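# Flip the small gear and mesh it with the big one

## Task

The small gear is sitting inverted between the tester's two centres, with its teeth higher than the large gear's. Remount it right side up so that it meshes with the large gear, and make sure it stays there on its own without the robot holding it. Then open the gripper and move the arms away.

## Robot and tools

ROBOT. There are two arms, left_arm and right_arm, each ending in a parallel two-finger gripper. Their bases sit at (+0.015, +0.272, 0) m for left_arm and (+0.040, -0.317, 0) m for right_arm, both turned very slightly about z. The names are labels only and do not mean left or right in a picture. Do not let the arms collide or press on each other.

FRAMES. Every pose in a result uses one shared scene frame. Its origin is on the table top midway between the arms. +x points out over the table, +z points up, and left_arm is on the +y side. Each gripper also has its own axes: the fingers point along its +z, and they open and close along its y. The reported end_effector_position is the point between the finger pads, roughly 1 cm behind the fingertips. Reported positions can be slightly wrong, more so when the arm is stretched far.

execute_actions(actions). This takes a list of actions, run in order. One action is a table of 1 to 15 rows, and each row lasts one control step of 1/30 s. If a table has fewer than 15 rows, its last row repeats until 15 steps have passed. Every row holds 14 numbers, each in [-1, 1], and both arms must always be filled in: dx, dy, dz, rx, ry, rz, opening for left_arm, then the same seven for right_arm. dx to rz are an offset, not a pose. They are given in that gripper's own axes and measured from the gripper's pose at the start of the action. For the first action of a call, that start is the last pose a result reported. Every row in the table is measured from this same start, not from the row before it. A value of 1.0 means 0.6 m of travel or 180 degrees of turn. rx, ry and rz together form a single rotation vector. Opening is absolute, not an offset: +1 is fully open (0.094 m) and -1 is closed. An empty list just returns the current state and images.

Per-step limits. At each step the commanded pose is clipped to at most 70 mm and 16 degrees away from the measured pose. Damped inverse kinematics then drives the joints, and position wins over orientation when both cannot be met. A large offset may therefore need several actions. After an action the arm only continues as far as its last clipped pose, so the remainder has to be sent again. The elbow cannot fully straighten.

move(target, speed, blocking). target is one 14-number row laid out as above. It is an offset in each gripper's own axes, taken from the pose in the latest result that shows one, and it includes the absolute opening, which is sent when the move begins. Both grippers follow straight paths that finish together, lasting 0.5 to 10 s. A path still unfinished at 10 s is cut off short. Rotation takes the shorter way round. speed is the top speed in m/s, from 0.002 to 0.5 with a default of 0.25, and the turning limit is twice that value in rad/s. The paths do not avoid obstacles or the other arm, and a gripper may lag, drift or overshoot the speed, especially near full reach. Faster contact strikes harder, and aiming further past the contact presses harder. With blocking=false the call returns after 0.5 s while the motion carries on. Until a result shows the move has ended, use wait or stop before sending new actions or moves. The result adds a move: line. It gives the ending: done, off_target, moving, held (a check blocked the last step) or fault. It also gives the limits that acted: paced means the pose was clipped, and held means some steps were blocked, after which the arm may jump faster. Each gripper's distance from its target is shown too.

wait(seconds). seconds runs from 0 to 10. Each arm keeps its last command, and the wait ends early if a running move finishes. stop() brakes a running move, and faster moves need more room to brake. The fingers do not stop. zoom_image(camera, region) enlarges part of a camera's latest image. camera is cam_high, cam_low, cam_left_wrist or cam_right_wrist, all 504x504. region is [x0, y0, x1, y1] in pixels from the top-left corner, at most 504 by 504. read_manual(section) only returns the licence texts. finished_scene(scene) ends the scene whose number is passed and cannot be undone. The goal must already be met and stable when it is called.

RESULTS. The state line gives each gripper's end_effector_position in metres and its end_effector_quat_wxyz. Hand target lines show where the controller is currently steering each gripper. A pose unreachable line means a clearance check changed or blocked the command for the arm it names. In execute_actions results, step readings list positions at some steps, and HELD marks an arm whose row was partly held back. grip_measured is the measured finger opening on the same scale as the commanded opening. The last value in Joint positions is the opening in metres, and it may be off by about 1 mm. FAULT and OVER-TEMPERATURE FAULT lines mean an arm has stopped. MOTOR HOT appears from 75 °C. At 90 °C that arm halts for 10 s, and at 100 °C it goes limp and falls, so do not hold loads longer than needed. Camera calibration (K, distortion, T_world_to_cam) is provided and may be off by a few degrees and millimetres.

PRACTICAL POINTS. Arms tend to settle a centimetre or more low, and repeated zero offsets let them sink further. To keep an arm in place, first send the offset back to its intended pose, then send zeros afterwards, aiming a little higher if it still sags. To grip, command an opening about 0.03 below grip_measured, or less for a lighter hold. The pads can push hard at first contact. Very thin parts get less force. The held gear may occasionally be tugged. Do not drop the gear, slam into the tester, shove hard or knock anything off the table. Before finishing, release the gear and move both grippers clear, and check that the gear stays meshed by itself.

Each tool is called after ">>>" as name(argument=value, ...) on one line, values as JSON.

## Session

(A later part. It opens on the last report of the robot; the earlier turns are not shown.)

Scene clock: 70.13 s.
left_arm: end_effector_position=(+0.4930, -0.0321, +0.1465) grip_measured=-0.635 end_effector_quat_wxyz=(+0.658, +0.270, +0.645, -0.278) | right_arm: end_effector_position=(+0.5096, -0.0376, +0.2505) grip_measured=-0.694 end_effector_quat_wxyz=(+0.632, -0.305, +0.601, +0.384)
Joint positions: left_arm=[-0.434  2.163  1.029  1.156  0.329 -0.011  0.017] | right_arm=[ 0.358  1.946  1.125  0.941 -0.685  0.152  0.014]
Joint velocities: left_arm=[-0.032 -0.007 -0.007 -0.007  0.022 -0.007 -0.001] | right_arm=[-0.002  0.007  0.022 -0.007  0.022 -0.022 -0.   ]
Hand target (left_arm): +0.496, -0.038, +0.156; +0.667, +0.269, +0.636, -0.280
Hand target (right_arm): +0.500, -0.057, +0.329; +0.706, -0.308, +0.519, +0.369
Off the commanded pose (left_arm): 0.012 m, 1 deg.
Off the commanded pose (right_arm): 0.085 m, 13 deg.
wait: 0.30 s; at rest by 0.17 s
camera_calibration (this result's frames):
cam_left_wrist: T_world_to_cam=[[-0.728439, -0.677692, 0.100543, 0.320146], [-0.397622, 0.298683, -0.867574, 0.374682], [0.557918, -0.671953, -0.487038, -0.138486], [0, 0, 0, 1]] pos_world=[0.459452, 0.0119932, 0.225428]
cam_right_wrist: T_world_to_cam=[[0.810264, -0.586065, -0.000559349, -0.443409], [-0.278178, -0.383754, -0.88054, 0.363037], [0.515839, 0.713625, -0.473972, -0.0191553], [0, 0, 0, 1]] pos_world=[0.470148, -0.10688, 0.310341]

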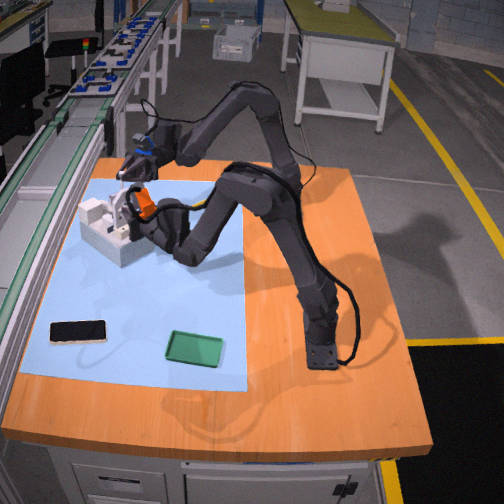

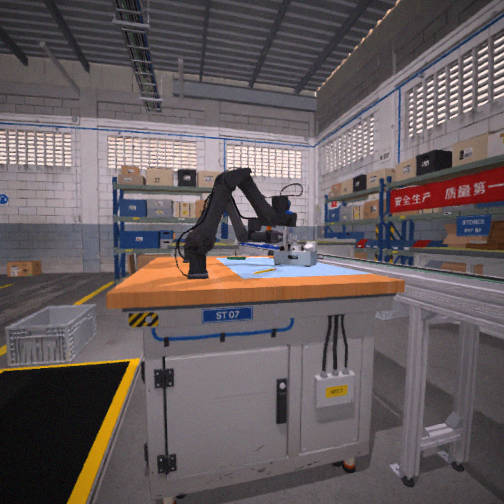

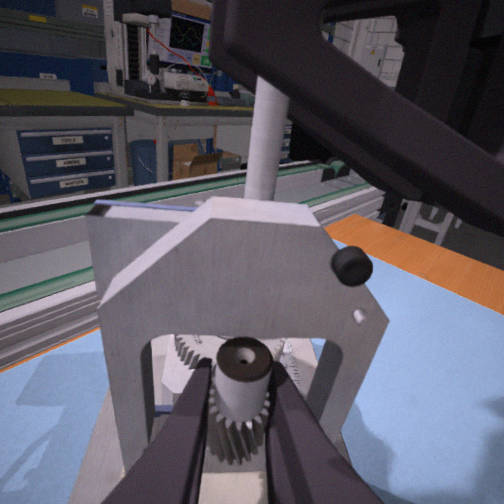

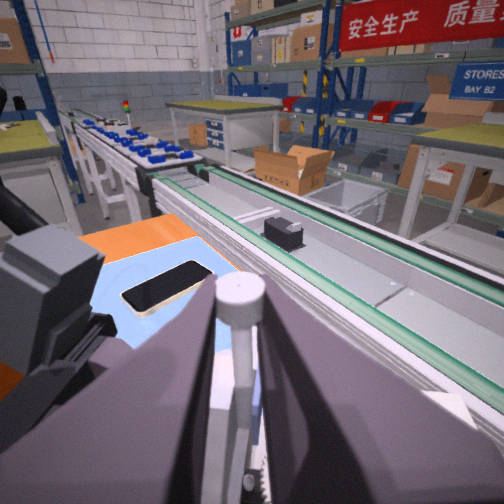

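>>> execute_actions(actions=[[[-0.016,-0.003,0.012,0,-0.009,0.002,-0.68,-0.14,0,-0.02,0,-0.06,-0.04,-0.78],[-0.016,-0.003,0.014,0,-0.009,0.002,-0.68,-0.14,0,-0.02,0,-0.06,-0.04,-0.78],[-0.016,-0.003,0.0165,0,-0.009,0.002,-0.68,-0.14,0,-0.02,0,-0.06,-0.04,-0.78],[-0.016,-0.003,0.019,0,-0.009,0.002,-0.68,-0.14,0,-0.02,0,-0.06,-0.04,-0.78],[-0.016,-0.003,0.0215,0,-0.009,0.002,-0.68,-0.14,0,-0.02,0,-0.06,-0.04,-0.78],[-0.016,-0.003,0.024,0,-0.009,0.002,-0.68,-0.14,0,-0.02,0,-0.06,-0.04,-0.78],[-0.016,-0.003,0.0265,0,-0.009,0.002,-0.68,-0.14,0,-0.02,0,-0.06,-0.04,-0.78],[-0.016,-0.003,0.029,0,-0.009,0.002,-0.68,-0.14,0,-0.02,0,-0.06,-0.04,-0.78],[-0.016,-0.003,0.0315,0,-0.009,0.002,-0.68,-0.14,0,-0.02,0,-0.06,-0.04,-0.78],[-0.016,-0.003,0.034,0,-0.009,0.002,-0.68,-0.14,0,-0.02,0,-0.06,-0.04,-0.78],[-0.016,-0.003,0.036,0,-0.009,0.002,-0.68,-0.14,0,-0.02,0,-0.06,-0.04,-0.78],[-0.016,-0.003,0.038,0,-0.009,0.002,-0.68,-0.14,0,-0.02,0,-0.06,-0.04,-0.78]]])

>>> wait(seconds=0.3)

Scene clock: 71.17 s.
left_arm: end_effector_position=(+0.5035, -0.0428, +0.1475) grip_measured=-0.635 end_effector_quat_wxyz=(+0.661, +0.270, +0.643, -0.278) | right_arm: end_effector_position=(+0.5097, -0.0376, +0.2504) grip_measured=-0.694 end_effector_quat_wxyz=(+0.631, -0.305, +0.601, +0.384)
Joint positions: left_arm=[-0.446  2.201  1.098  1.133  0.317 -0.011  0.017] | right_arm=[ 0.358  1.946  1.125  0.94  -0.685  0.152  0.014]
Joint velocities: left_arm=[-0.032  0.007  0.046 -0.11  -0.051  0.051 -0.   ] | right_arm=[ 0.012  0.007 -0.032  0.022  0.007 -0.007 -0.   ]
Hand target (left_arm): +0.507, -0.049, +0.157; +0.668, +0.268, +0.635, -0.280
Hand target (right_arm): +0.500, -0.057, +0.329; +0.706, -0.308, +0.520, +0.369
Off the commanded pose (left_arm): 0.012 m, 1 deg.
Off the commanded pose (right_arm): 0.085 m, 13 deg.
Step readings (end_effector_position):
0: left_arm (+0.4931, -0.0321, +0.1463) | right_arm (+0.5096, -0.0376, +0.2505)
1: left_arm (+0.4931, -0.0320, +0.1463) | right_arm (+0.5097, -0.0376, +0.2505)
2: left_arm (+0.4932, -0.0320, +0.1463) | right_arm (+0.5097, -0.0376, +0.2505)
4: left_arm (+0.4936, -0.0321, +0.1462) | right_arm (+0.5097, -0.0376, +0.2504)
8: left_arm (+0.4987, -0.0350, +0.1470) | right_arm (+0.5097, -0.0376, +0.2504)
15: end_effector_position above
camera_calibration (this result's frames):
cam_left_wrist: T_world_to_cam=[[-0.728844, -0.677594, 0.0982494, 0.321013], [-0.391956, 0.295264, -0.871315, 0.380422], [0.561388, -0.673562, -0.480788, -0.153728], [0, 0, 0, 1]] pos_world=[0.469378, 0.00164572, 0.226017]
cam_right_wrist: T_world_to_cam=[[0.810243, -0.586094, -0.000622249, -0.443394], [-0.278543, -0.384136, -0.880258, 0.363006], [0.515675, 0.713396, -0.474496, -0.0190372], [0, 0, 0, 1]] pos_world=[0.470187, -0.106846, 0.31023]

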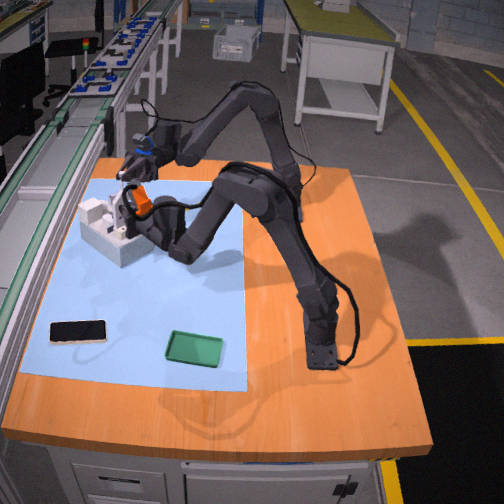

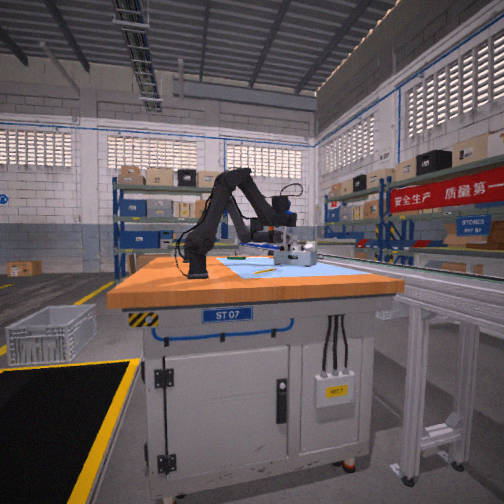

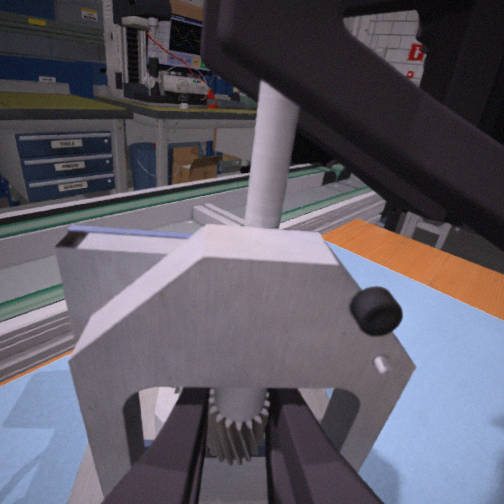

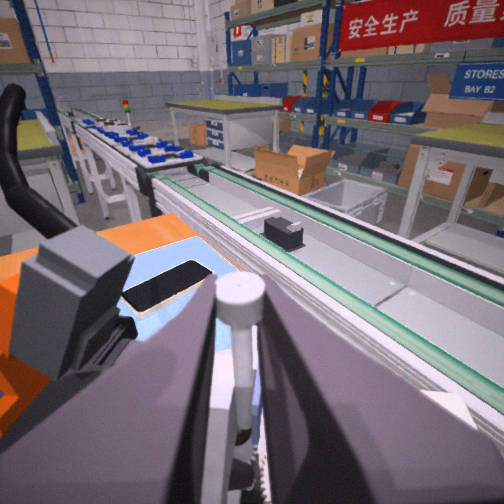

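Scene clock: 71.47 s.
left_arm: end_effector_position=(+0.5039, -0.0428, +0.1463) grip_measured=-0.635 end_effector_quat_wxyz=(+0.659, +0.269, +0.645, -0.278) | right_arm: end_effector_position=(+0.5097, -0.0376, +0.2504) grip_measured=-0.694 end_effector_quat_wxyz=(+0.631, -0.305, +0.601, +0.384)
Joint positions: left_arm=[-0.446  2.201  1.099  1.128  0.315 -0.011  0.017] | right_arm=[ 0.358  1.946  1.125  0.94  -0.685  0.152  0.014]
Joint velocities: left_arm=[-0.007  0.007  0.007  0.007 -0.007 -0.022 -0.   ] | right_arm=[ 0.022  0.002  0.017 -0.095 -0.022 -0.066  0.001]
Hand target (left_arm): +0.507, -0.049, +0.157; +0.668, +0.268, +0.635, -0.280
Hand target (right_arm): +0.500, -0.057, +0.329; +0.706, -0.308, +0.520, +0.369
Off the commanded pose (left_arm): 0.013 m, 2 deg.
Off the commanded pose (right_arm): 0.085 m, 13 deg.
wait: 0.30 s; at rest by 0.17 s
camera_calibration (this result's frames):
cam_left_wrist: T_world_to_cam=[[-0.727371, -0.678926, 0.0999535, 0.320285], [-0.396258, 0.29661, -0.868908, 0.381477], [0.560277, -0.671626, -0.484776, -0.153284], [0, 0, 0, 1]] pos_world=[0.470011, 0.00134968, 0.225147]
cam_right_wrist: T_world_to_cam=[[0.810243, -0.586094, -0.000622249, -0.443394], [-0.278543, -0.384136, -0.880258, 0.363006], [0.515675, 0.713396, -0.474496, -0.0190372], [0, 0, 0, 1]] pos_world=[0.470187, -0.106846, 0.31023]

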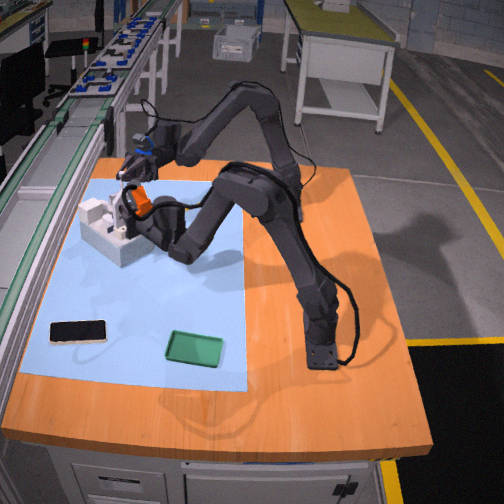

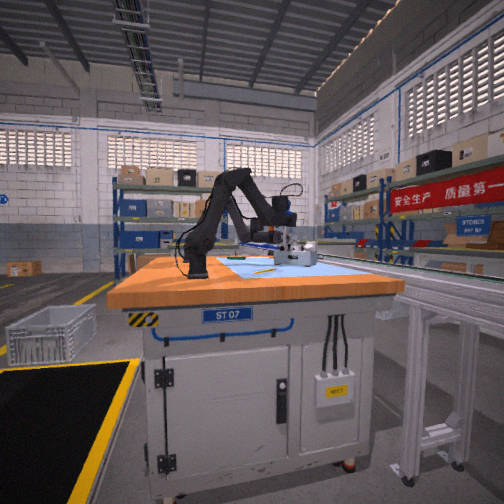

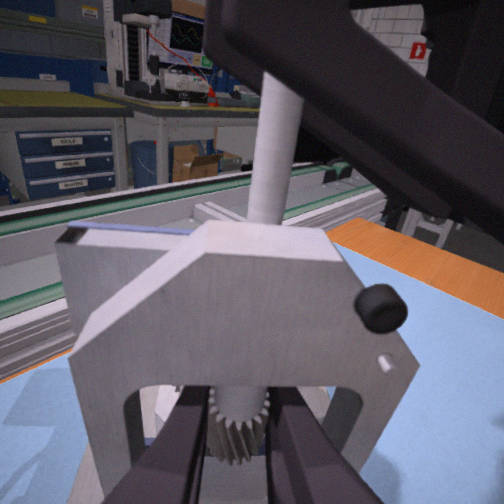

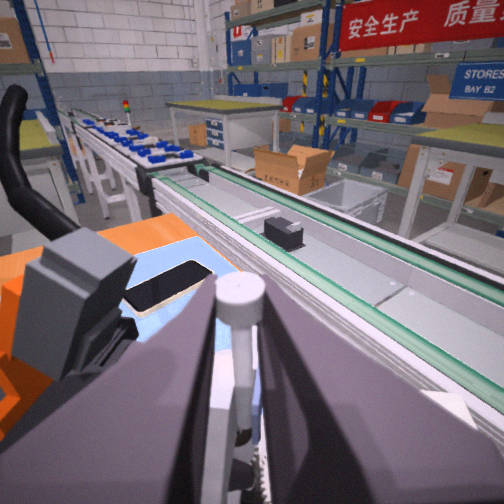

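>>> zoom_image(camera="cam_right_wrist", region=[190,380,310,504])

Region (190, 380, 310, 504) of cam_right_wrist's 504x504 image, scaled by 4.065, with more detail than that image has; it fills the left 488 columns of this view, and the rest is white.

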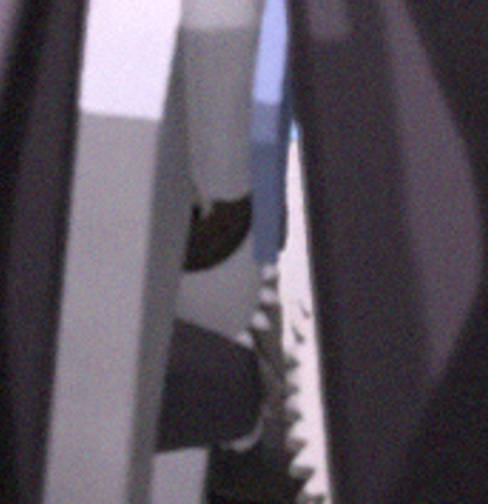

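>>> execute_actions(actions=[[[-0.018,-0.003,0.012,0,-0.009,0.002,-0.68,-0.14,0,-0.02,0,-0.06,-0.04,-0.78],[-0.018,-0.003,0.013,0,-0.009,0.002,-0.68,-0.14,0,-0.02,0,-0.06,-0.04,-0.78],[-0.018,-0.003,0.014,0,-0.009,0.002,-0.68,-0.14,0,-0.02,0,-0.06,-0.04,-0.78],[-0.018,-0.003,0.015,0,-0.009,0.002,-0.68,-0.14,0,-0.02,0,-0.06,-0.04,-0.78],[-0.018,-0.003,0.016,0,-0.009,0.002,-0.68,-0.14,0,-0.02,0,-0.06,-0.04,-0.78],[-0.018,-0.003,0.017,0,-0.009,0.002,-0.68,-0.14,0,-0.02,0,-0.06,-0.04,-0.78],[-0.018,-0.003,0.018,0,-0.009,0.002,-0.68,-0.14,0,-0.02,0,-0.06,-0.04,-0.78]]])

>>> zoom_image(camera="cam_right_wrist", region=[190,380,310,504])

Scene clock: 72.47 s.
left_arm: end_effector_position=(+0.5062, -0.0435, +0.1462) grip_measured=-0.635 end_effector_quat_wxyz=(+0.660, +0.268, +0.645, -0.276) | right_arm: end_effector_position=(+0.5097, -0.0376, +0.2502) grip_measured=-0.694 end_effector_quat_wxyz=(+0.631, -0.305, +0.601, +0.383)
Joint positions: left_arm=[-0.446  2.208  1.11   1.124  0.311 -0.011  0.017] | right_arm=[ 0.358  1.946  1.125  0.939 -0.685  0.151  0.014]
Joint velocities: left_arm=[-0.012  0.002 -0.007 -0.022  0.022  0.037 -0.   ] | right_arm=[ 0.007 -0.002 -0.017  0.007 -0.051 -0.022  0.   ]
Hand target (left_arm): +0.509, -0.051, +0.158; +0.669, +0.267, +0.634, -0.279
Hand target (right_arm): +0.500, -0.057, +0.329; +0.706, -0.308, +0.520, +0.369
Off the commanded pose (left_arm): 0.014 m, 2 deg.
Off the commanded pose (right_arm): 0.085 m, 13 deg.
Step readings (end_effector_position):
0: left_arm (+0.5039, -0.0428, +0.1462) | right_arm (+0.5097, -0.0376, +0.2504)
1: left_arm (+0.5040, -0.0427, +0.1462) | right_arm (+0.5097, -0.0376, +0.2503)
2: left_arm (+0.5040, -0.0427, +0.1462) | right_arm (+0.5097, -0.0376, +0.2503)
4: left_arm (+0.5041, -0.0426, +0.1462) | right_arm (+0.5097, -0.0376, +0.2503)
8: left_arm (+0.5051, -0.0429, +0.1461) | right_arm (+0.5097, -0.0376, +0.2502)
15: end_effector_position above
camera_calibration (this result's frames):
cam_left_wrist: T_world_to_cam=[[-0.724579, -0.681926, 0.0998116, 0.320096], [-0.396957, 0.294551, -0.86929, 0.382812], [0.563392, -0.66949, -0.48412, -0.156685], [0, 0, 0, 1]] pos_world=[0.47217, 0.000624959, 0.224971]
cam_right_wrist: T_world_to_cam=[[0.810202, -0.586151, -0.000306166, -0.443466], [-0.278638, -0.384685, -0.879988, 0.362834], [0.515688, 0.713053, -0.474996, -0.0190199], [0, 0, 0, 1]] pos_world=[0.470204, -0.106799, 0.31012]

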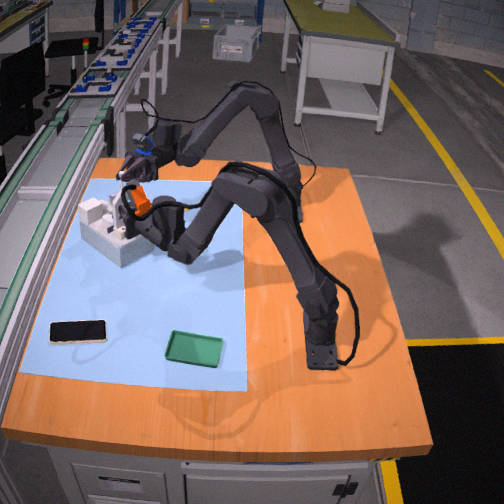

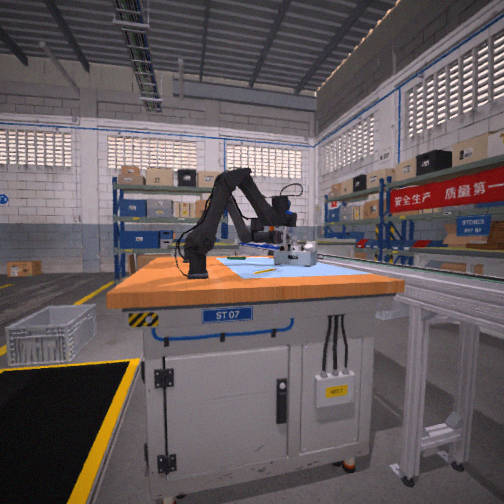

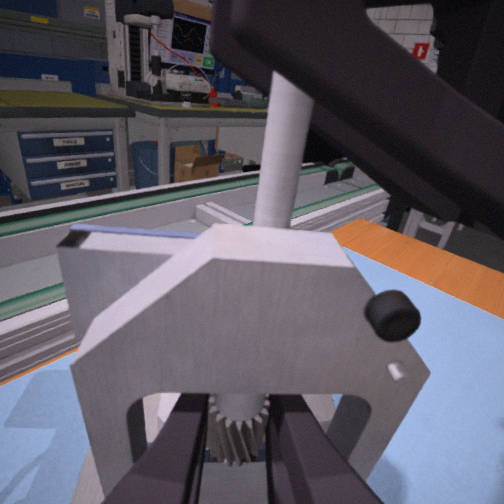

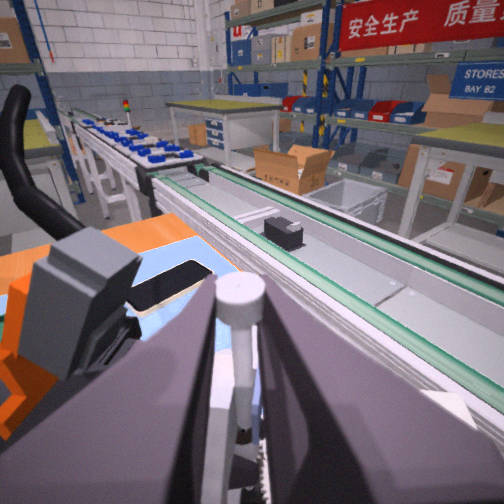

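Region (190, 380, 310, 504) of cam_right_wrist's 504x504 image, scaled by 4.065, with more detail than that image has; it fills the left 488 columns of this view, and the rest is white.

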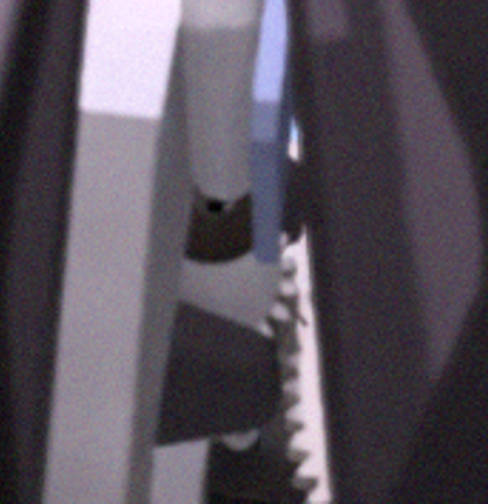

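>>> execute_actions(actions=[[[-0.018,-0.006,0.012,0.003,-0.009,0.002,-0.68,-0.14,0,-0.02,0,-0.06,-0.04,-0.78],[-0.018,-0.007,0.012,0.004,-0.009,0.002,-0.68,-0.14,0,-0.02,0,-0.06,-0.04,-0.78],[-0.018,-0.008,0.012,0.005,-0.009,0.002,-0.68,-0.14,0,-0.02,0,-0.06,-0.04,-0.78],[-0.018,-0.008,0.012,0.006,-0.009,0.002,-0.68,-0.14,0,-0.02,0,-0.06,-0.04,-0.78]]])

>>> zoom_image(camera="cam_right_wrist", region=[190,380,310,504])

Scene clock: 74.40 s.
left_arm: end_effector_position=(+0.5061, -0.0436, +0.1462) grip_measured=-0.635 end_effector_quat_wxyz=(+0.660, +0.268, +0.645, -0.277) | right_arm: end_effector_position=(+0.5097, -0.0376, +0.2501) grip_measured=-0.694 end_effector_quat_wxyz=(+0.631, -0.305, +0.601, +0.383)
Joint positions: left_arm=[-0.446  2.208  1.11   1.124  0.312 -0.011  0.017] | right_arm=[ 0.358  1.946  1.125  0.939 -0.685  0.151  0.014]
Joint velocities: left_arm=[-0.007 -0.007  0.007 -0.051 -0.037 -0.051 -0.001] | right_arm=[-0.022 -0.007 -0.012  0.007 -0.022 -0.066 -0.002]
Hand target (left_arm): +0.507, -0.051, +0.157; +0.668, +0.272, +0.632, -0.284
Hand target (right_arm): +0.500, -0.056, +0.329; +0.706, -0.308, +0.520, +0.369
Off the commanded pose (left_arm): 0.014 m, 2 deg.
Off the commanded pose (right_arm): 0.085 m, 13 deg.
Step readings (end_effector_position):
0: left_arm (+0.5062, -0.0435, +0.1462) | right_arm (+0.5097, -0.0376, +0.2502)
1: left_arm (+0.5062, -0.0435, +0.1462) | right_arm (+0.5097, -0.0376, +0.2501)
2: left_arm (+0.5062, -0.0435, +0.1462) | right_arm (+0.5097, -0.0376, +0.2501)
4: left_arm (+0.5062, -0.0435, +0.1462) | right_arm (+0.5097, -0.0376, +0.2501)
8: left_arm (+0.5061, -0.0435, +0.1462) | right_arm (+0.5097, -0.0376, +0.2501)
15: end_effector_position above
camera_calibration (this result's frames):
cam_left_wrist: T_world_to_cam=[[-0.72536, -0.681099, 0.0997836, 0.320328], [-0.396608, 0.295027, -0.869288, 0.382639], [0.562632, -0.670122, -0.48413, -0.156342], [0, 0, 0, 1]] pos_world=[0.472074, 0.000518364, 0.22497]
cam_right_wrist: T_world_to_cam=[[0.810202, -0.586151, -0.000527044, -0.443416], [-0.278955, -0.384793, -0.87984, 0.36289], [0.515516, 0.712995, -0.47527, -0.0189103], [0, 0, 0, 1]] pos_world=[0.470235, -0.106788, 0.310064]

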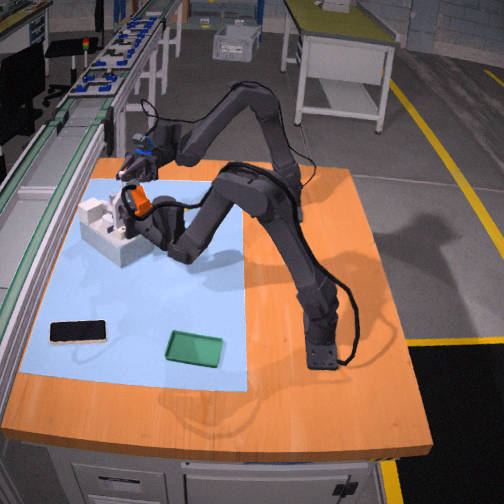

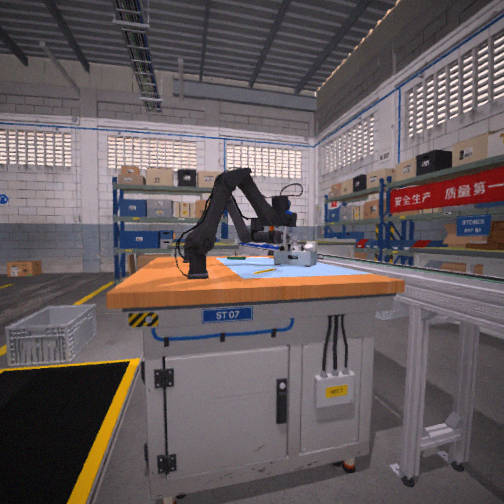

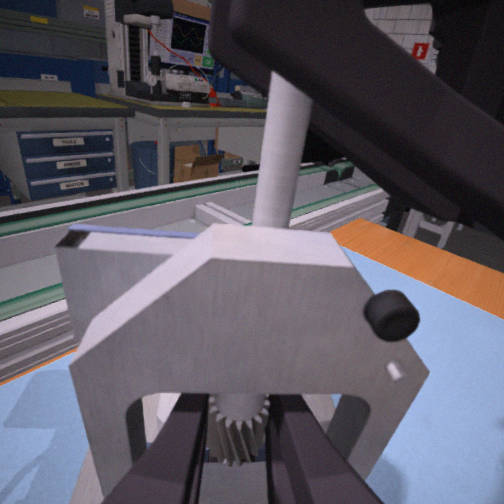

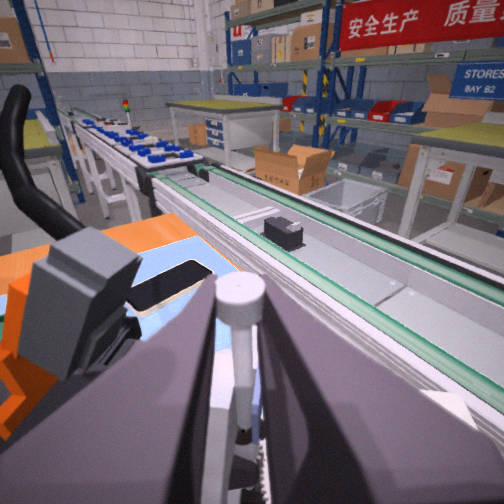

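Region (190, 380, 310, 504) of cam_right_wrist's 504x504 image, scaled by 4.065, with more detail than that image has; it fills the left 488 columns of this view, and the rest is white.

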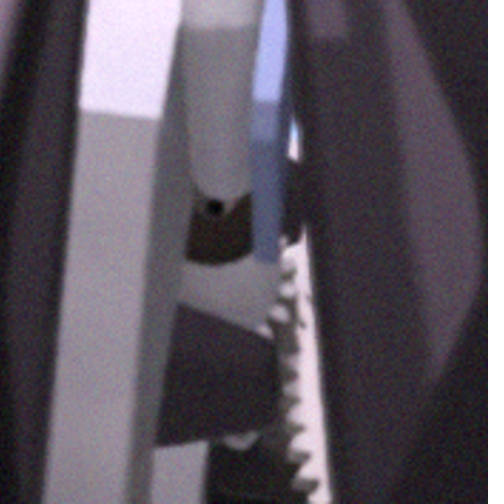

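>>> execute_actions(actions=[[[-0.018,-0.008,0.012,0.0065,-0.009,0.002,-0.68,-0.14,0,-0.02,0,-0.06,-0.04,-0.78],[-0.018,-0.0085,0.012,0.007,-0.009,0.002,-0.68,-0.14,0,-0.02,0,-0.06,-0.04,-0.78],[-0.018,-0.009,0.012,0.0075,-0.009,0.002,-0.68,-0.14,0,-0.02,0,-0.06,-0.04,-0.78],[-0.018,-0.0095,0.012,0.008,-0.009,0.002,-0.68,-0.14,0,-0.02,0,-0.06,-0.04,-0.78]]])

Scene clock: 75.03 s.
left_arm: end_effector_position=(+0.5048, -0.0448, +0.1462) grip_measured=-0.635 end_effector_quat_wxyz=(+0.659, +0.272, +0.643, -0.280) | right_arm: end_effector_position=(+0.5097, -0.0376, +0.2501) grip_measured=-0.694 end_effector_quat_wxyz=(+0.631, -0.305, +0.601, +0.383)
Joint positions: left_arm=[-0.446  2.208  1.11   1.124  0.322 -0.011  0.017] | right_arm=[ 0.358  1.946  1.125  0.939 -0.685  0.151  0.014]
Joint velocities: left_arm=[ 0.007 -0.007 -0.012  0.037 -0.022 -0.022  0.   ] | right_arm=[-0.027 -0.007 -0.002 -0.022  0.022  0.051 -0.001]
Hand target (left_arm): +0.506, -0.052, +0.157; +0.667, +0.274, +0.631, -0.287
Hand target (right_arm): +0.500, -0.056, +0.329; +0.706, -0.308, +0.520, +0.369
Off the commanded pose (left_arm): 0.014 m, 2 deg.
Off the commanded pose (right_arm): 0.085 m, 13 deg.
Step readings (end_effector_position):
0: left_arm (+0.5061, -0.0436, +0.1462) | right_arm (+0.5097, -0.0376, +0.2501)
1: left_arm (+0.5060, -0.0437, +0.1462) | right_arm (+0.5097, -0.0376, +0.2501)
2: left_arm (+0.5059, -0.0438, +0.1462) | right_arm (+0.5097, -0.0376, +0.2501)
4: left_arm (+0.5056, -0.0441, +0.1462) | right_arm (+0.5097, -0.0376, +0.2501)
8: left_arm (+0.5051, -0.0445, +0.1462) | right_arm (+0.5097, -0.0376, +0.2501)
15: end_effector_position above
camera_calibration (this result's frames):
cam_left_wrist: T_world_to_cam=[[-0.73209, -0.673896, 0.0995419, 0.322327], [-0.393559, 0.299144, -0.869267, 0.381133], [0.556018, -0.675557, -0.484218, -0.153358], [0, 0, 0, 1]] pos_world=[0.47124, -0.000400857, 0.224962]
cam_right_wrist: T_world_to_cam=[[0.810202, -0.586151, -0.000527044, -0.443416], [-0.278955, -0.384793, -0.87984, 0.36289], [0.515516, 0.712995, -0.47527, -0.0189103], [0, 0, 0, 1]] pos_world=[0.470235, -0.106788, 0.310064]

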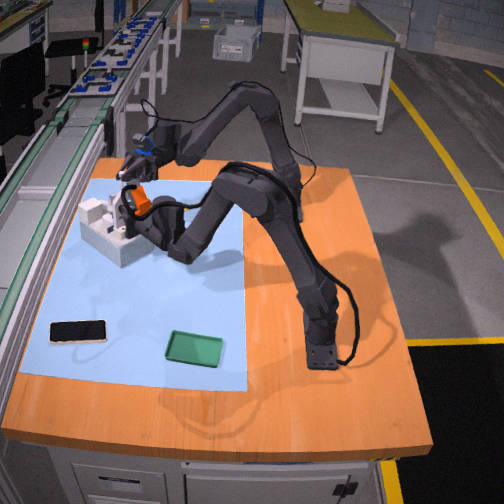

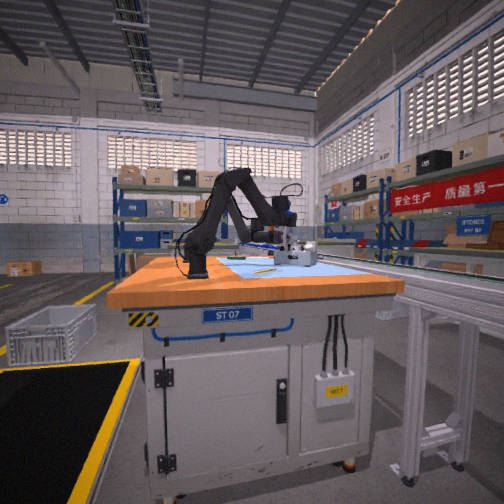

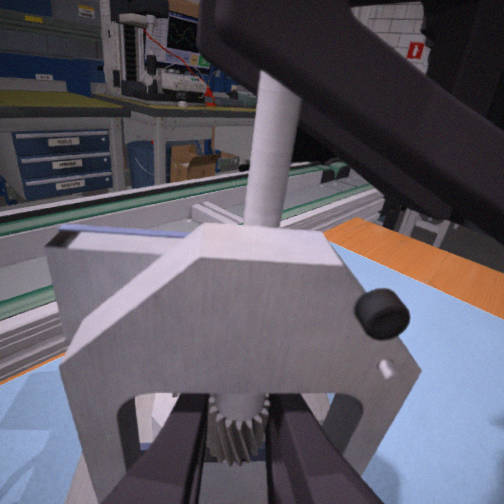

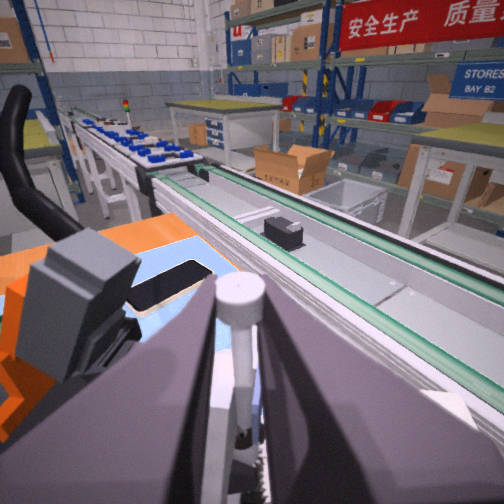

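>>> execute_actions(actions=[[[-0.018,-0.003,0.010,0.002,-0.009,0.002,-0.68,-0.12,0,-0.02,0,-0.05,-0.04,-0.78],[-0.017,-0.003,0.010,0.002,-0.009,0.002,-0.68,-0.105,0,-0.015,0,-0.045,-0.04,-0.78],[-0.016,-0.003,0.010,0.002,-0.008,0.002,-0.68,-0.09,0,-0.015,0,-0.04,-0.04,-0.78],[-0.015,-0.003,0.010,0.002,-0.008,0.002,-0.68,-0.08,0,-0.012,0,-0.035,-0.04,-0.78],[-0.014,-0.003,0.010,0.002,-0.007,0.002,-0.68,-0.07,0,-0.01,0,-0.03,-0.035,-0.78],[-0.013,-0.003,0.010,0.002,-0.007,0.002,-0.68,-0.06,0,-0.01,0,-0.025,-0.035,-0.78],[-0.012,-0.003,0.010,0.002,-0.006,0.002,-0.68,-0.05,0,-0.008,0,-0.02,-0.035,-0.78],[-0.011,-0.003,0.010,0.002,-0.006,0.002,-0.68,-0.04,0,-0.006,0,-0.015,-0.03,-0.78],[-0.010,-0.003,0.010,0.002,-0.005,0.002,-0.68,-0.03,0,-0.004,0,-0.01,-0.03,-0.78],[-0.009,-0.003,0.010,0.002,-0.005,0.002,-0.68,-0.025,0,-0.003,0,-0.008,-0.03,-0.78],[-0.008,-0.003,0.010,0.002,-0.004,0.002,-0.68,-0.02,0,-0.002,0,-0.005,-0.03,-0.78],[-0.007,-0.003,0.010,0.002,-0.004,0.002,-0.68,-0.015,0,0,0,-0.003,-0.03,-0.78],[-0.006,-0.003,0.010,0.002,-0.003,0.002,-0.68,-0.01,0,0,0,0,-0.03,-0.78]]])

>>> zoom_image(camera="cam_right_wrist", region=[190,380,310,504])

Scene clock: 76.07 s.
left_arm: end_effector_position=(+0.5054, -0.0445, +0.1418) grip_measured=-0.635 end_effector_quat_wxyz=(+0.655, +0.271, +0.648, -0.278) | right_arm: end_effector_position=(+0.5103, -0.0369, +0.2387) grip_measured=-0.694 end_effector_quat_wxyz=(+0.626, -0.324, +0.609, +0.363)
Joint positions: left_arm=[-0.446  2.212  1.11   1.117  0.318 -0.01   0.017] | right_arm=[ 0.358  1.946  1.125  0.884 -0.687  0.076  0.014]
Joint velocities: left_arm=[-0.002  0.017  0.002  0.066  0.037  0.022  0.001] | right_arm=[-0.007  0.012 -0.007 -0.022  0.007 -0.168 -0.001]
Hand target (left_arm): +0.507, -0.050, +0.150; +0.662, +0.274, +0.638, -0.281
Hand target (right_arm): +0.510, -0.038, +0.256; +0.648, -0.333, +0.587, +0.353
Off the commanded pose (left_arm): 0.010 m, 1 deg.
Off the commanded pose (right_arm): 0.017 m, 4 deg.
Step readings (end_effector_position):
0: left_arm (+0.5047, -0.0449, +0.1462) | right_arm (+0.5097, -0.0376, +0.2501)
1: left_arm (+0.5047, -0.0449, +0.1462) | right_arm (+0.5097, -0.0376, +0.2496)
2: left_arm (+0.5047, -0.0449, +0.1462) | right_arm (+0.5098, -0.0376, +0.2489)
4: left_arm (+0.5047, -0.0449, +0.1462) | right_arm (+0.5099, -0.0374, +0.2468)
8: left_arm (+0.5048, -0.0449, +0.1445) | right_arm (+0.5101, -0.0373, +0.2435)
15: end_effector_position above
camera_calibration (this result's frames):
cam_left_wrist: T_world_to_cam=[[-0.728692, -0.677001, 0.103333, 0.321031], [-0.403767, 0.302829, -0.863289, 0.381907], [0.553155, -0.670794, -0.494019, -0.152514], [0, 0, 0, 1]] pos_world=[0.472498, -0.000619495, 0.221178]
cam_right_wrist: T_world_to_cam=[[0.808227, -0.587325, 0.0426362, -0.45282], [-0.269951, -0.433883, -0.859577, 0.342022], [0.52335, 0.683224, -0.509225, -0.0221103], [0, 0, 0, 1]] pos_world=[0.469882, -0.102449, 0.302042]

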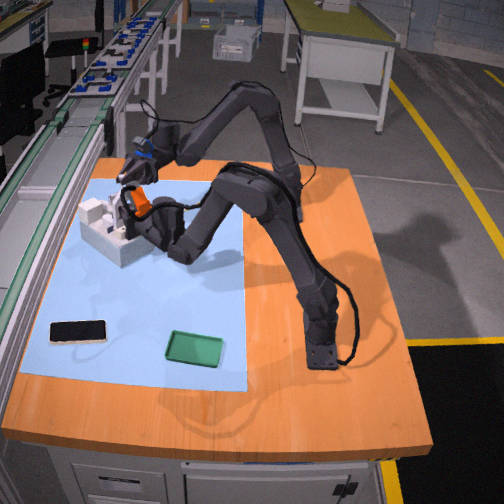

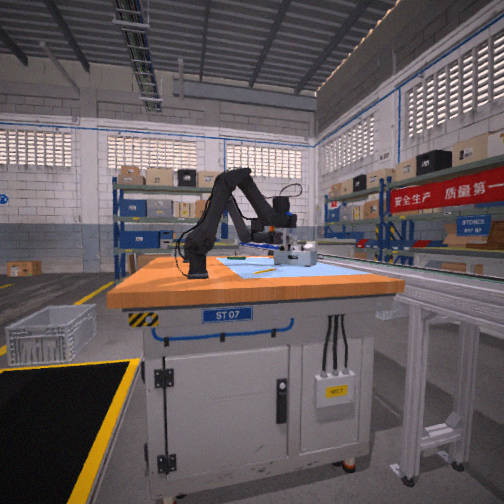

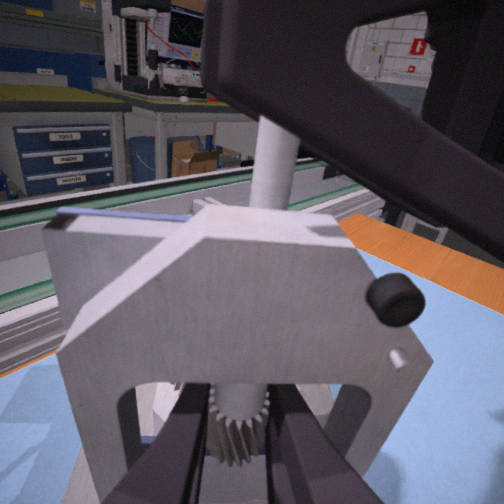

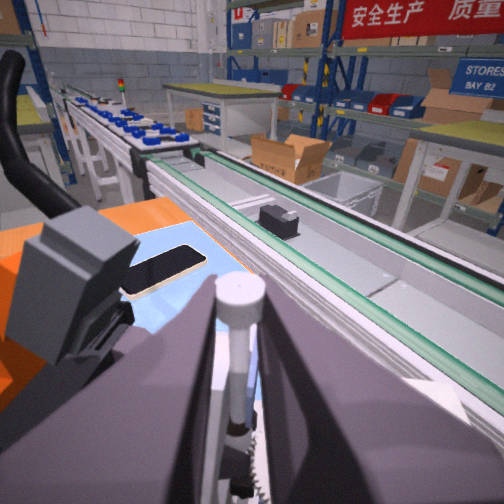

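Region (190, 380, 310, 504) of cam_right_wrist's 504x504 image, scaled by 4.065, with more detail than that image has; it fills the left 488 columns of this view, and the rest is white.

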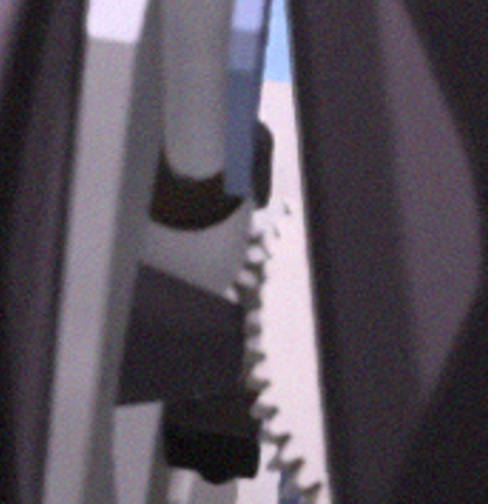

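>>> execute_actions(actions=[[[-0.012,-0.003,0.009,0.001,-0.006,0.002,-0.68,-0.025,0,0,0,-0.015,-0.01,-0.78],[-0.011,-0.003,0.009,0.001,-0.006,0.002,-0.68,-0.022,0,0,0,-0.013,-0.01,-0.78],[-0.010,-0.003,0.009,0.001,-0.005,0.002,-0.68,-0.019,0,0,0,-0.011,-0.01,-0.78],[-0.009,-0.003,0.009,0.001,-0.005,0.002,-0.68,-0.016,0,0,0,-0.009,-0.01,-0.78],[-0.008,-0.003,0.009,0.001,-0.004,0.002,-0.68,-0.013,0,0,0,-0.007,-0.01,-0.78],[-0.007,-0.003,0.009,0.001,-0.004,0.002,-0.68,-0.010,0,0,0,-0.005,-0.01,-0.78],[-0.006,-0.003,0.009,0.001,-0.003,0.002,-0.68,-0.007,0,0,0,-0.003,-0.01,-0.78],[-0.005,-0.003,0.009,0.001,-0.003,0.002,-0.68,-0.004,0,0,0,-0.001,-0.01,-0.78],[-0.004,-0.003,0.009,0.001,-0.003,0.002,-0.68,-0.001,0,0,0,0,-0.01,-0.78],[-0.004,-0.003,0.009,0.001,-0.003,0.002,-0.68,0.002,0,0,0,0,-0.01,-0.78]]])

>>> zoom_image(camera="cam_right_wrist", region=[190,380,310,504])

Scene clock: 77.07 s.
left_arm: end_effector_position=(+0.5063, -0.0446, +0.1402) grip_measured=-0.635 end_effector_quat_wxyz=(+0.655, +0.272, +0.649, -0.276) | right_arm: end_effector_position=(+0.5104, -0.0365, +0.2353) grip_measured=-0.694 end_effector_quat_wxyz=(+0.625, -0.329, +0.609, +0.360)
Joint positions: left_arm=[-0.446  2.217  1.113  1.116  0.316 -0.006  0.017] | right_arm=[ 0.358  1.951  1.125  0.879 -0.69   0.06   0.014]
Joint velocities: left_arm=[-0.027  0.002  0.007 -0.051  0.007 -0.007 -0.   ] | right_arm=[-0.017 -0.007 -0.022 -0.007 -0.022 -0.051  0.   ]
Hand target (left_arm): +0.508, -0.049, +0.144; +0.659, +0.273, +0.644, -0.279
Hand target (right_arm): +0.510, -0.037, +0.238; +0.632, -0.334, +0.604, +0.354
Off the commanded pose (left_arm): 0.007 m, 1 deg.
Off the commanded pose (right_arm): 0.002 m, 1 deg.
Step readings (end_effector_position):
0: left_arm (+0.5054, -0.0445, +0.1418) | right_arm (+0.5103, -0.0369, +0.2387)
1: left_arm (+0.5055, -0.0444, +0.1418) | right_arm (+0.5103, -0.0369, +0.2387)
2: left_arm (+0.5055, -0.0444, +0.1418) | right_arm (+0.5103, -0.0369, +0.2383)
4: left_arm (+0.5056, -0.0443, +0.1417) | right_arm (+0.5103, -0.0368, +0.2379)
8: left_arm (+0.5056, -0.0443, +0.1416) | right_arm (+0.5103, -0.0368, +0.2376)
15: end_effector_position above
camera_calibration (this result's frames):
cam_left_wrist: T_world_to_cam=[[-0.727462, -0.678829, 0.0999457, 0.321558], [-0.403535, 0.305462, -0.862469, 0.38083], [0.55494, -0.667745, -0.496143, -0.15435], [0, 0, 0, 1]] pos_world=[0.473254, -0.00111263, 0.219736]
cam_right_wrist: T_world_to_cam=[[0.809123, -0.585191, 0.0535816, -0.455501], [-0.264854, -0.444554, -0.855701, 0.335427], [0.524568, 0.678176, -0.514689, -0.0237545], [0, 0, 0, 1]] pos_world=[0.469857, -0.10133, 0.299205]

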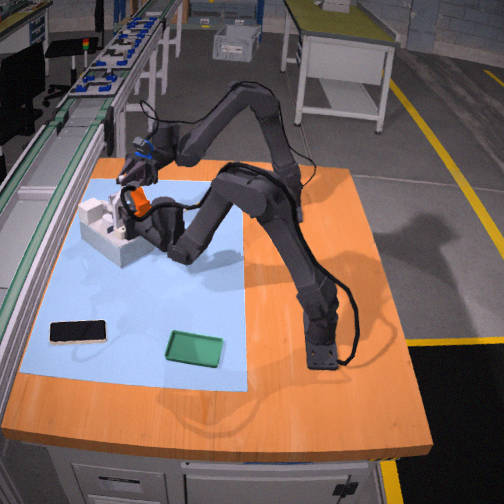

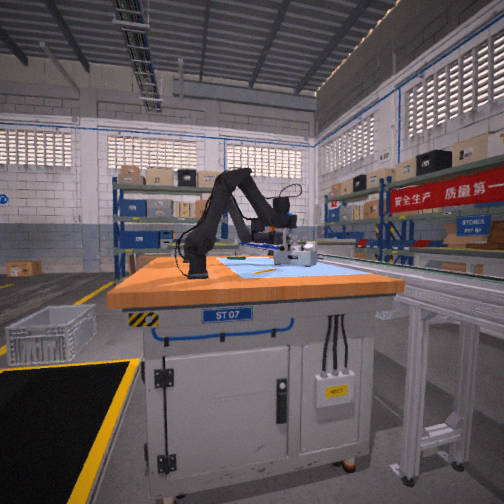

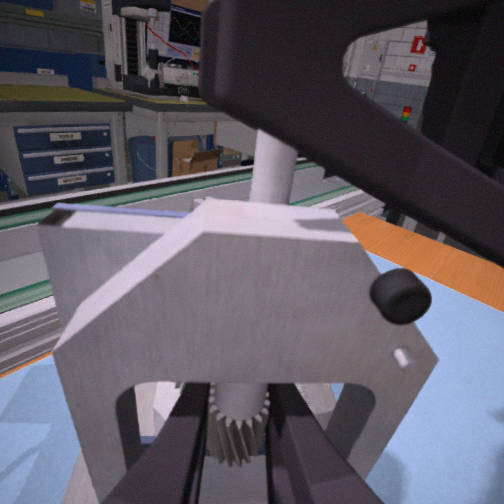

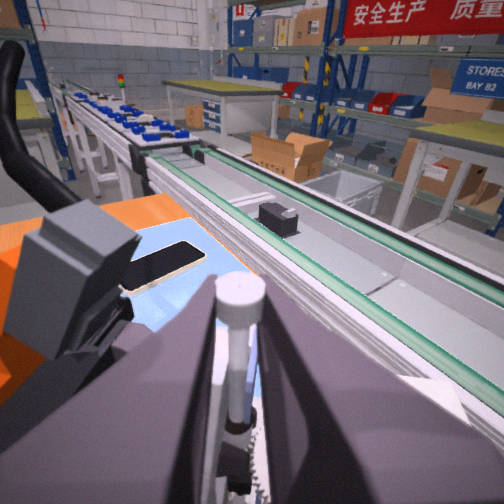

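Region (190, 380, 310, 504) of cam_right_wrist's 504x504 image, scaled by 4.065, with more detail than that image has; it fills the left 488 columns of this view, and the rest is white.

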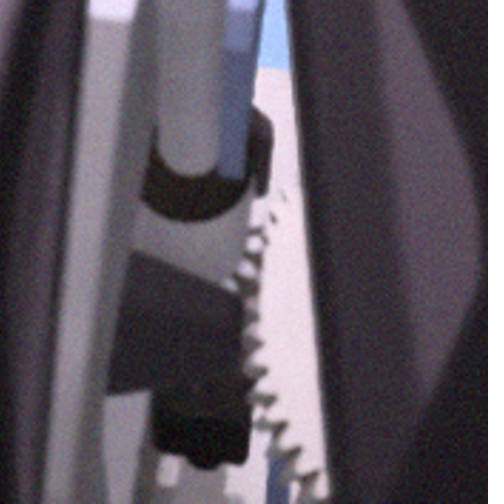

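Centering itself. Continue a bit.

>>> execute_actions(actions=[[[-0.004,-0.003,0.010,0.001,-0.003,0.002,-0.68,0,0,0,0,0,-0.006,-0.78],[-0.003,-0.003,0.010,0.001,-0.002,0.002,-0.68,0.002,0,0,0,0,-0.006,-0.78],[-0.002,-0.003,0.010,0.001,-0.002,0.002,-0.68,0.003,0,0,0,0,-0.006,-0.78],[-0.001,-0.003,0.010,0.001,-0.001,0.002,-0.68,0.004,0,0,0,0,-0.006,-0.78],[0,-0.003,0.010,0.001,-0.001,0.002,-0.68,0.005,0,0,0,0,-0.006,-0.78]]])

>>> zoom_image(camera="cam_right_wrist", region=[190,380,310,504])

Scene clock: 77.90 s.
left_arm: end_effector_position=(+0.5067, -0.0448, +0.1388) grip_measured=-0.635 end_effector_quat_wxyz=(+0.655, +0.274, +0.648, -0.274) | right_arm: end_effector_position=(+0.5104, -0.0362, +0.2338) grip_measured=-0.694 end_effector_quat_wxyz=(+0.625, -0.331, +0.609, +0.359)
Joint positions: left_arm=[-0.446  2.222  1.115  1.117  0.317  0.001  0.017] | right_arm=[ 0.358  1.953  1.125  0.878 -0.691  0.055  0.014]
Joint velocities: left_arm=[-0.007 -0.007  0.012  0.081 -0.007  0.051  0.   ] | right_arm=[ 0.002 -0.002  0.002 -0.066  0.007  0.037 -0.   ]
Hand target (left_arm): +0.509, -0.050, +0.140; +0.657, +0.274, +0.646, -0.276
Hand target (right_arm): +0.510, -0.036, +0.232; +0.629, -0.335, +0.606, +0.354
Off the commanded pose (left_arm): 0.006 m, 0 deg.
Off the commanded pose (right_arm): 0.001 m, 1 deg.
Step readings (end_effector_position):
0: left_arm (+0.5063, -0.0446, +0.1402) | right_arm (+0.5104, -0.0365, +0.2352)
1: left_arm (+0.5063, -0.0446, +0.1402) | right_arm (+0.5104, -0.0365, +0.2352)
2: left_arm (+0.5063, -0.0446, +0.1402) | right_arm (+0.5104, -0.0365, +0.2351)
4: left_arm (+0.5063, -0.0446, +0.1396) | right_arm (+0.5104, -0.0365, +0.2351)
8: left_arm (+0.5067, -0.0448, +0.1388) | right_arm (+0.5104, -0.0362, +0.2338)
15: end_effector_position above
camera_calibration (this result's frames):
cam_left_wrist: T_world_to_cam=[[-0.728041, -0.679164, 0.0932375, 0.322989], [-0.400139, 0.310567, -0.862228, 0.378307], [0.556637, -0.665045, -0.497866, -0.155912], [0, 0, 0, 1]] pos_world=[0.473311, -0.00181588, 0.218449]
cam_right_wrist: T_world_to_cam=[[0.81012, -0.583597, 0.0558498, -0.456245], [-0.263779, -0.447918, -0.854278, 0.333228], [0.52357, 0.677336, -0.516808, -0.0237724], [0, 0, 0, 1]] pos_world=[0.469958, -0.100903, 0.297864]

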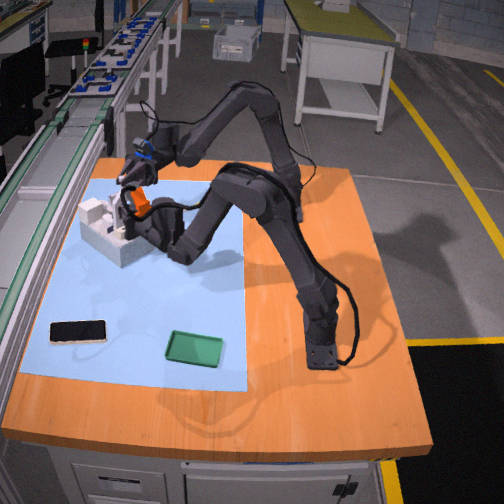

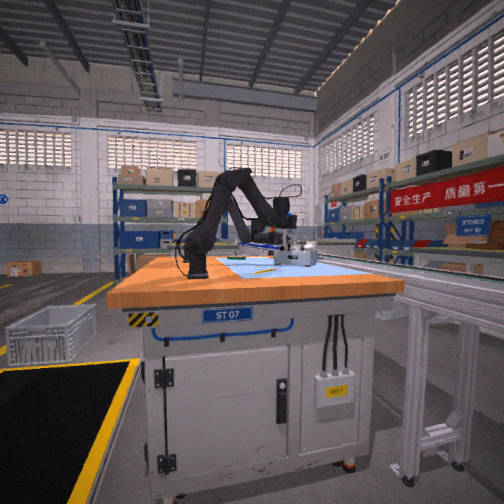

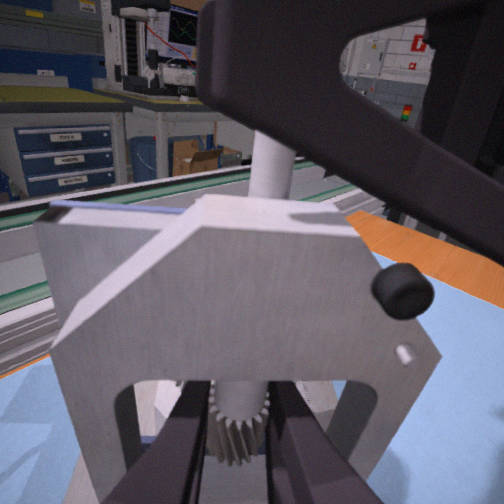

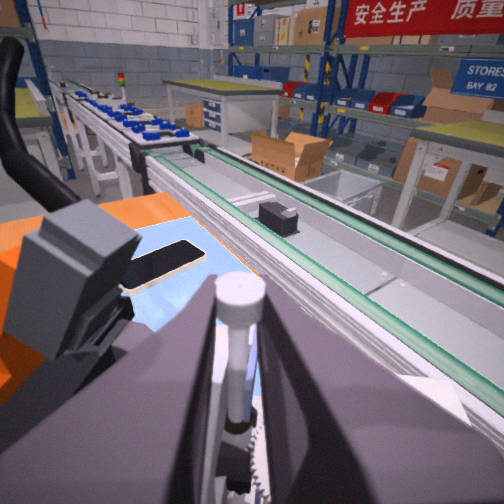

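Region (190, 380, 310, 504) of cam_right_wrist's 504x504 image, scaled by 4.065, with more detail than that image has; it fills the left 488 columns of this view, and the rest is white.

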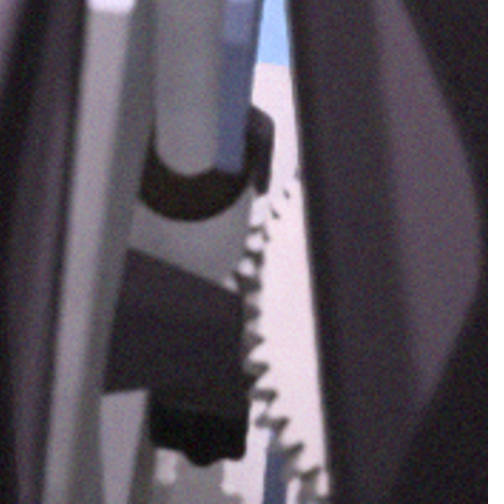

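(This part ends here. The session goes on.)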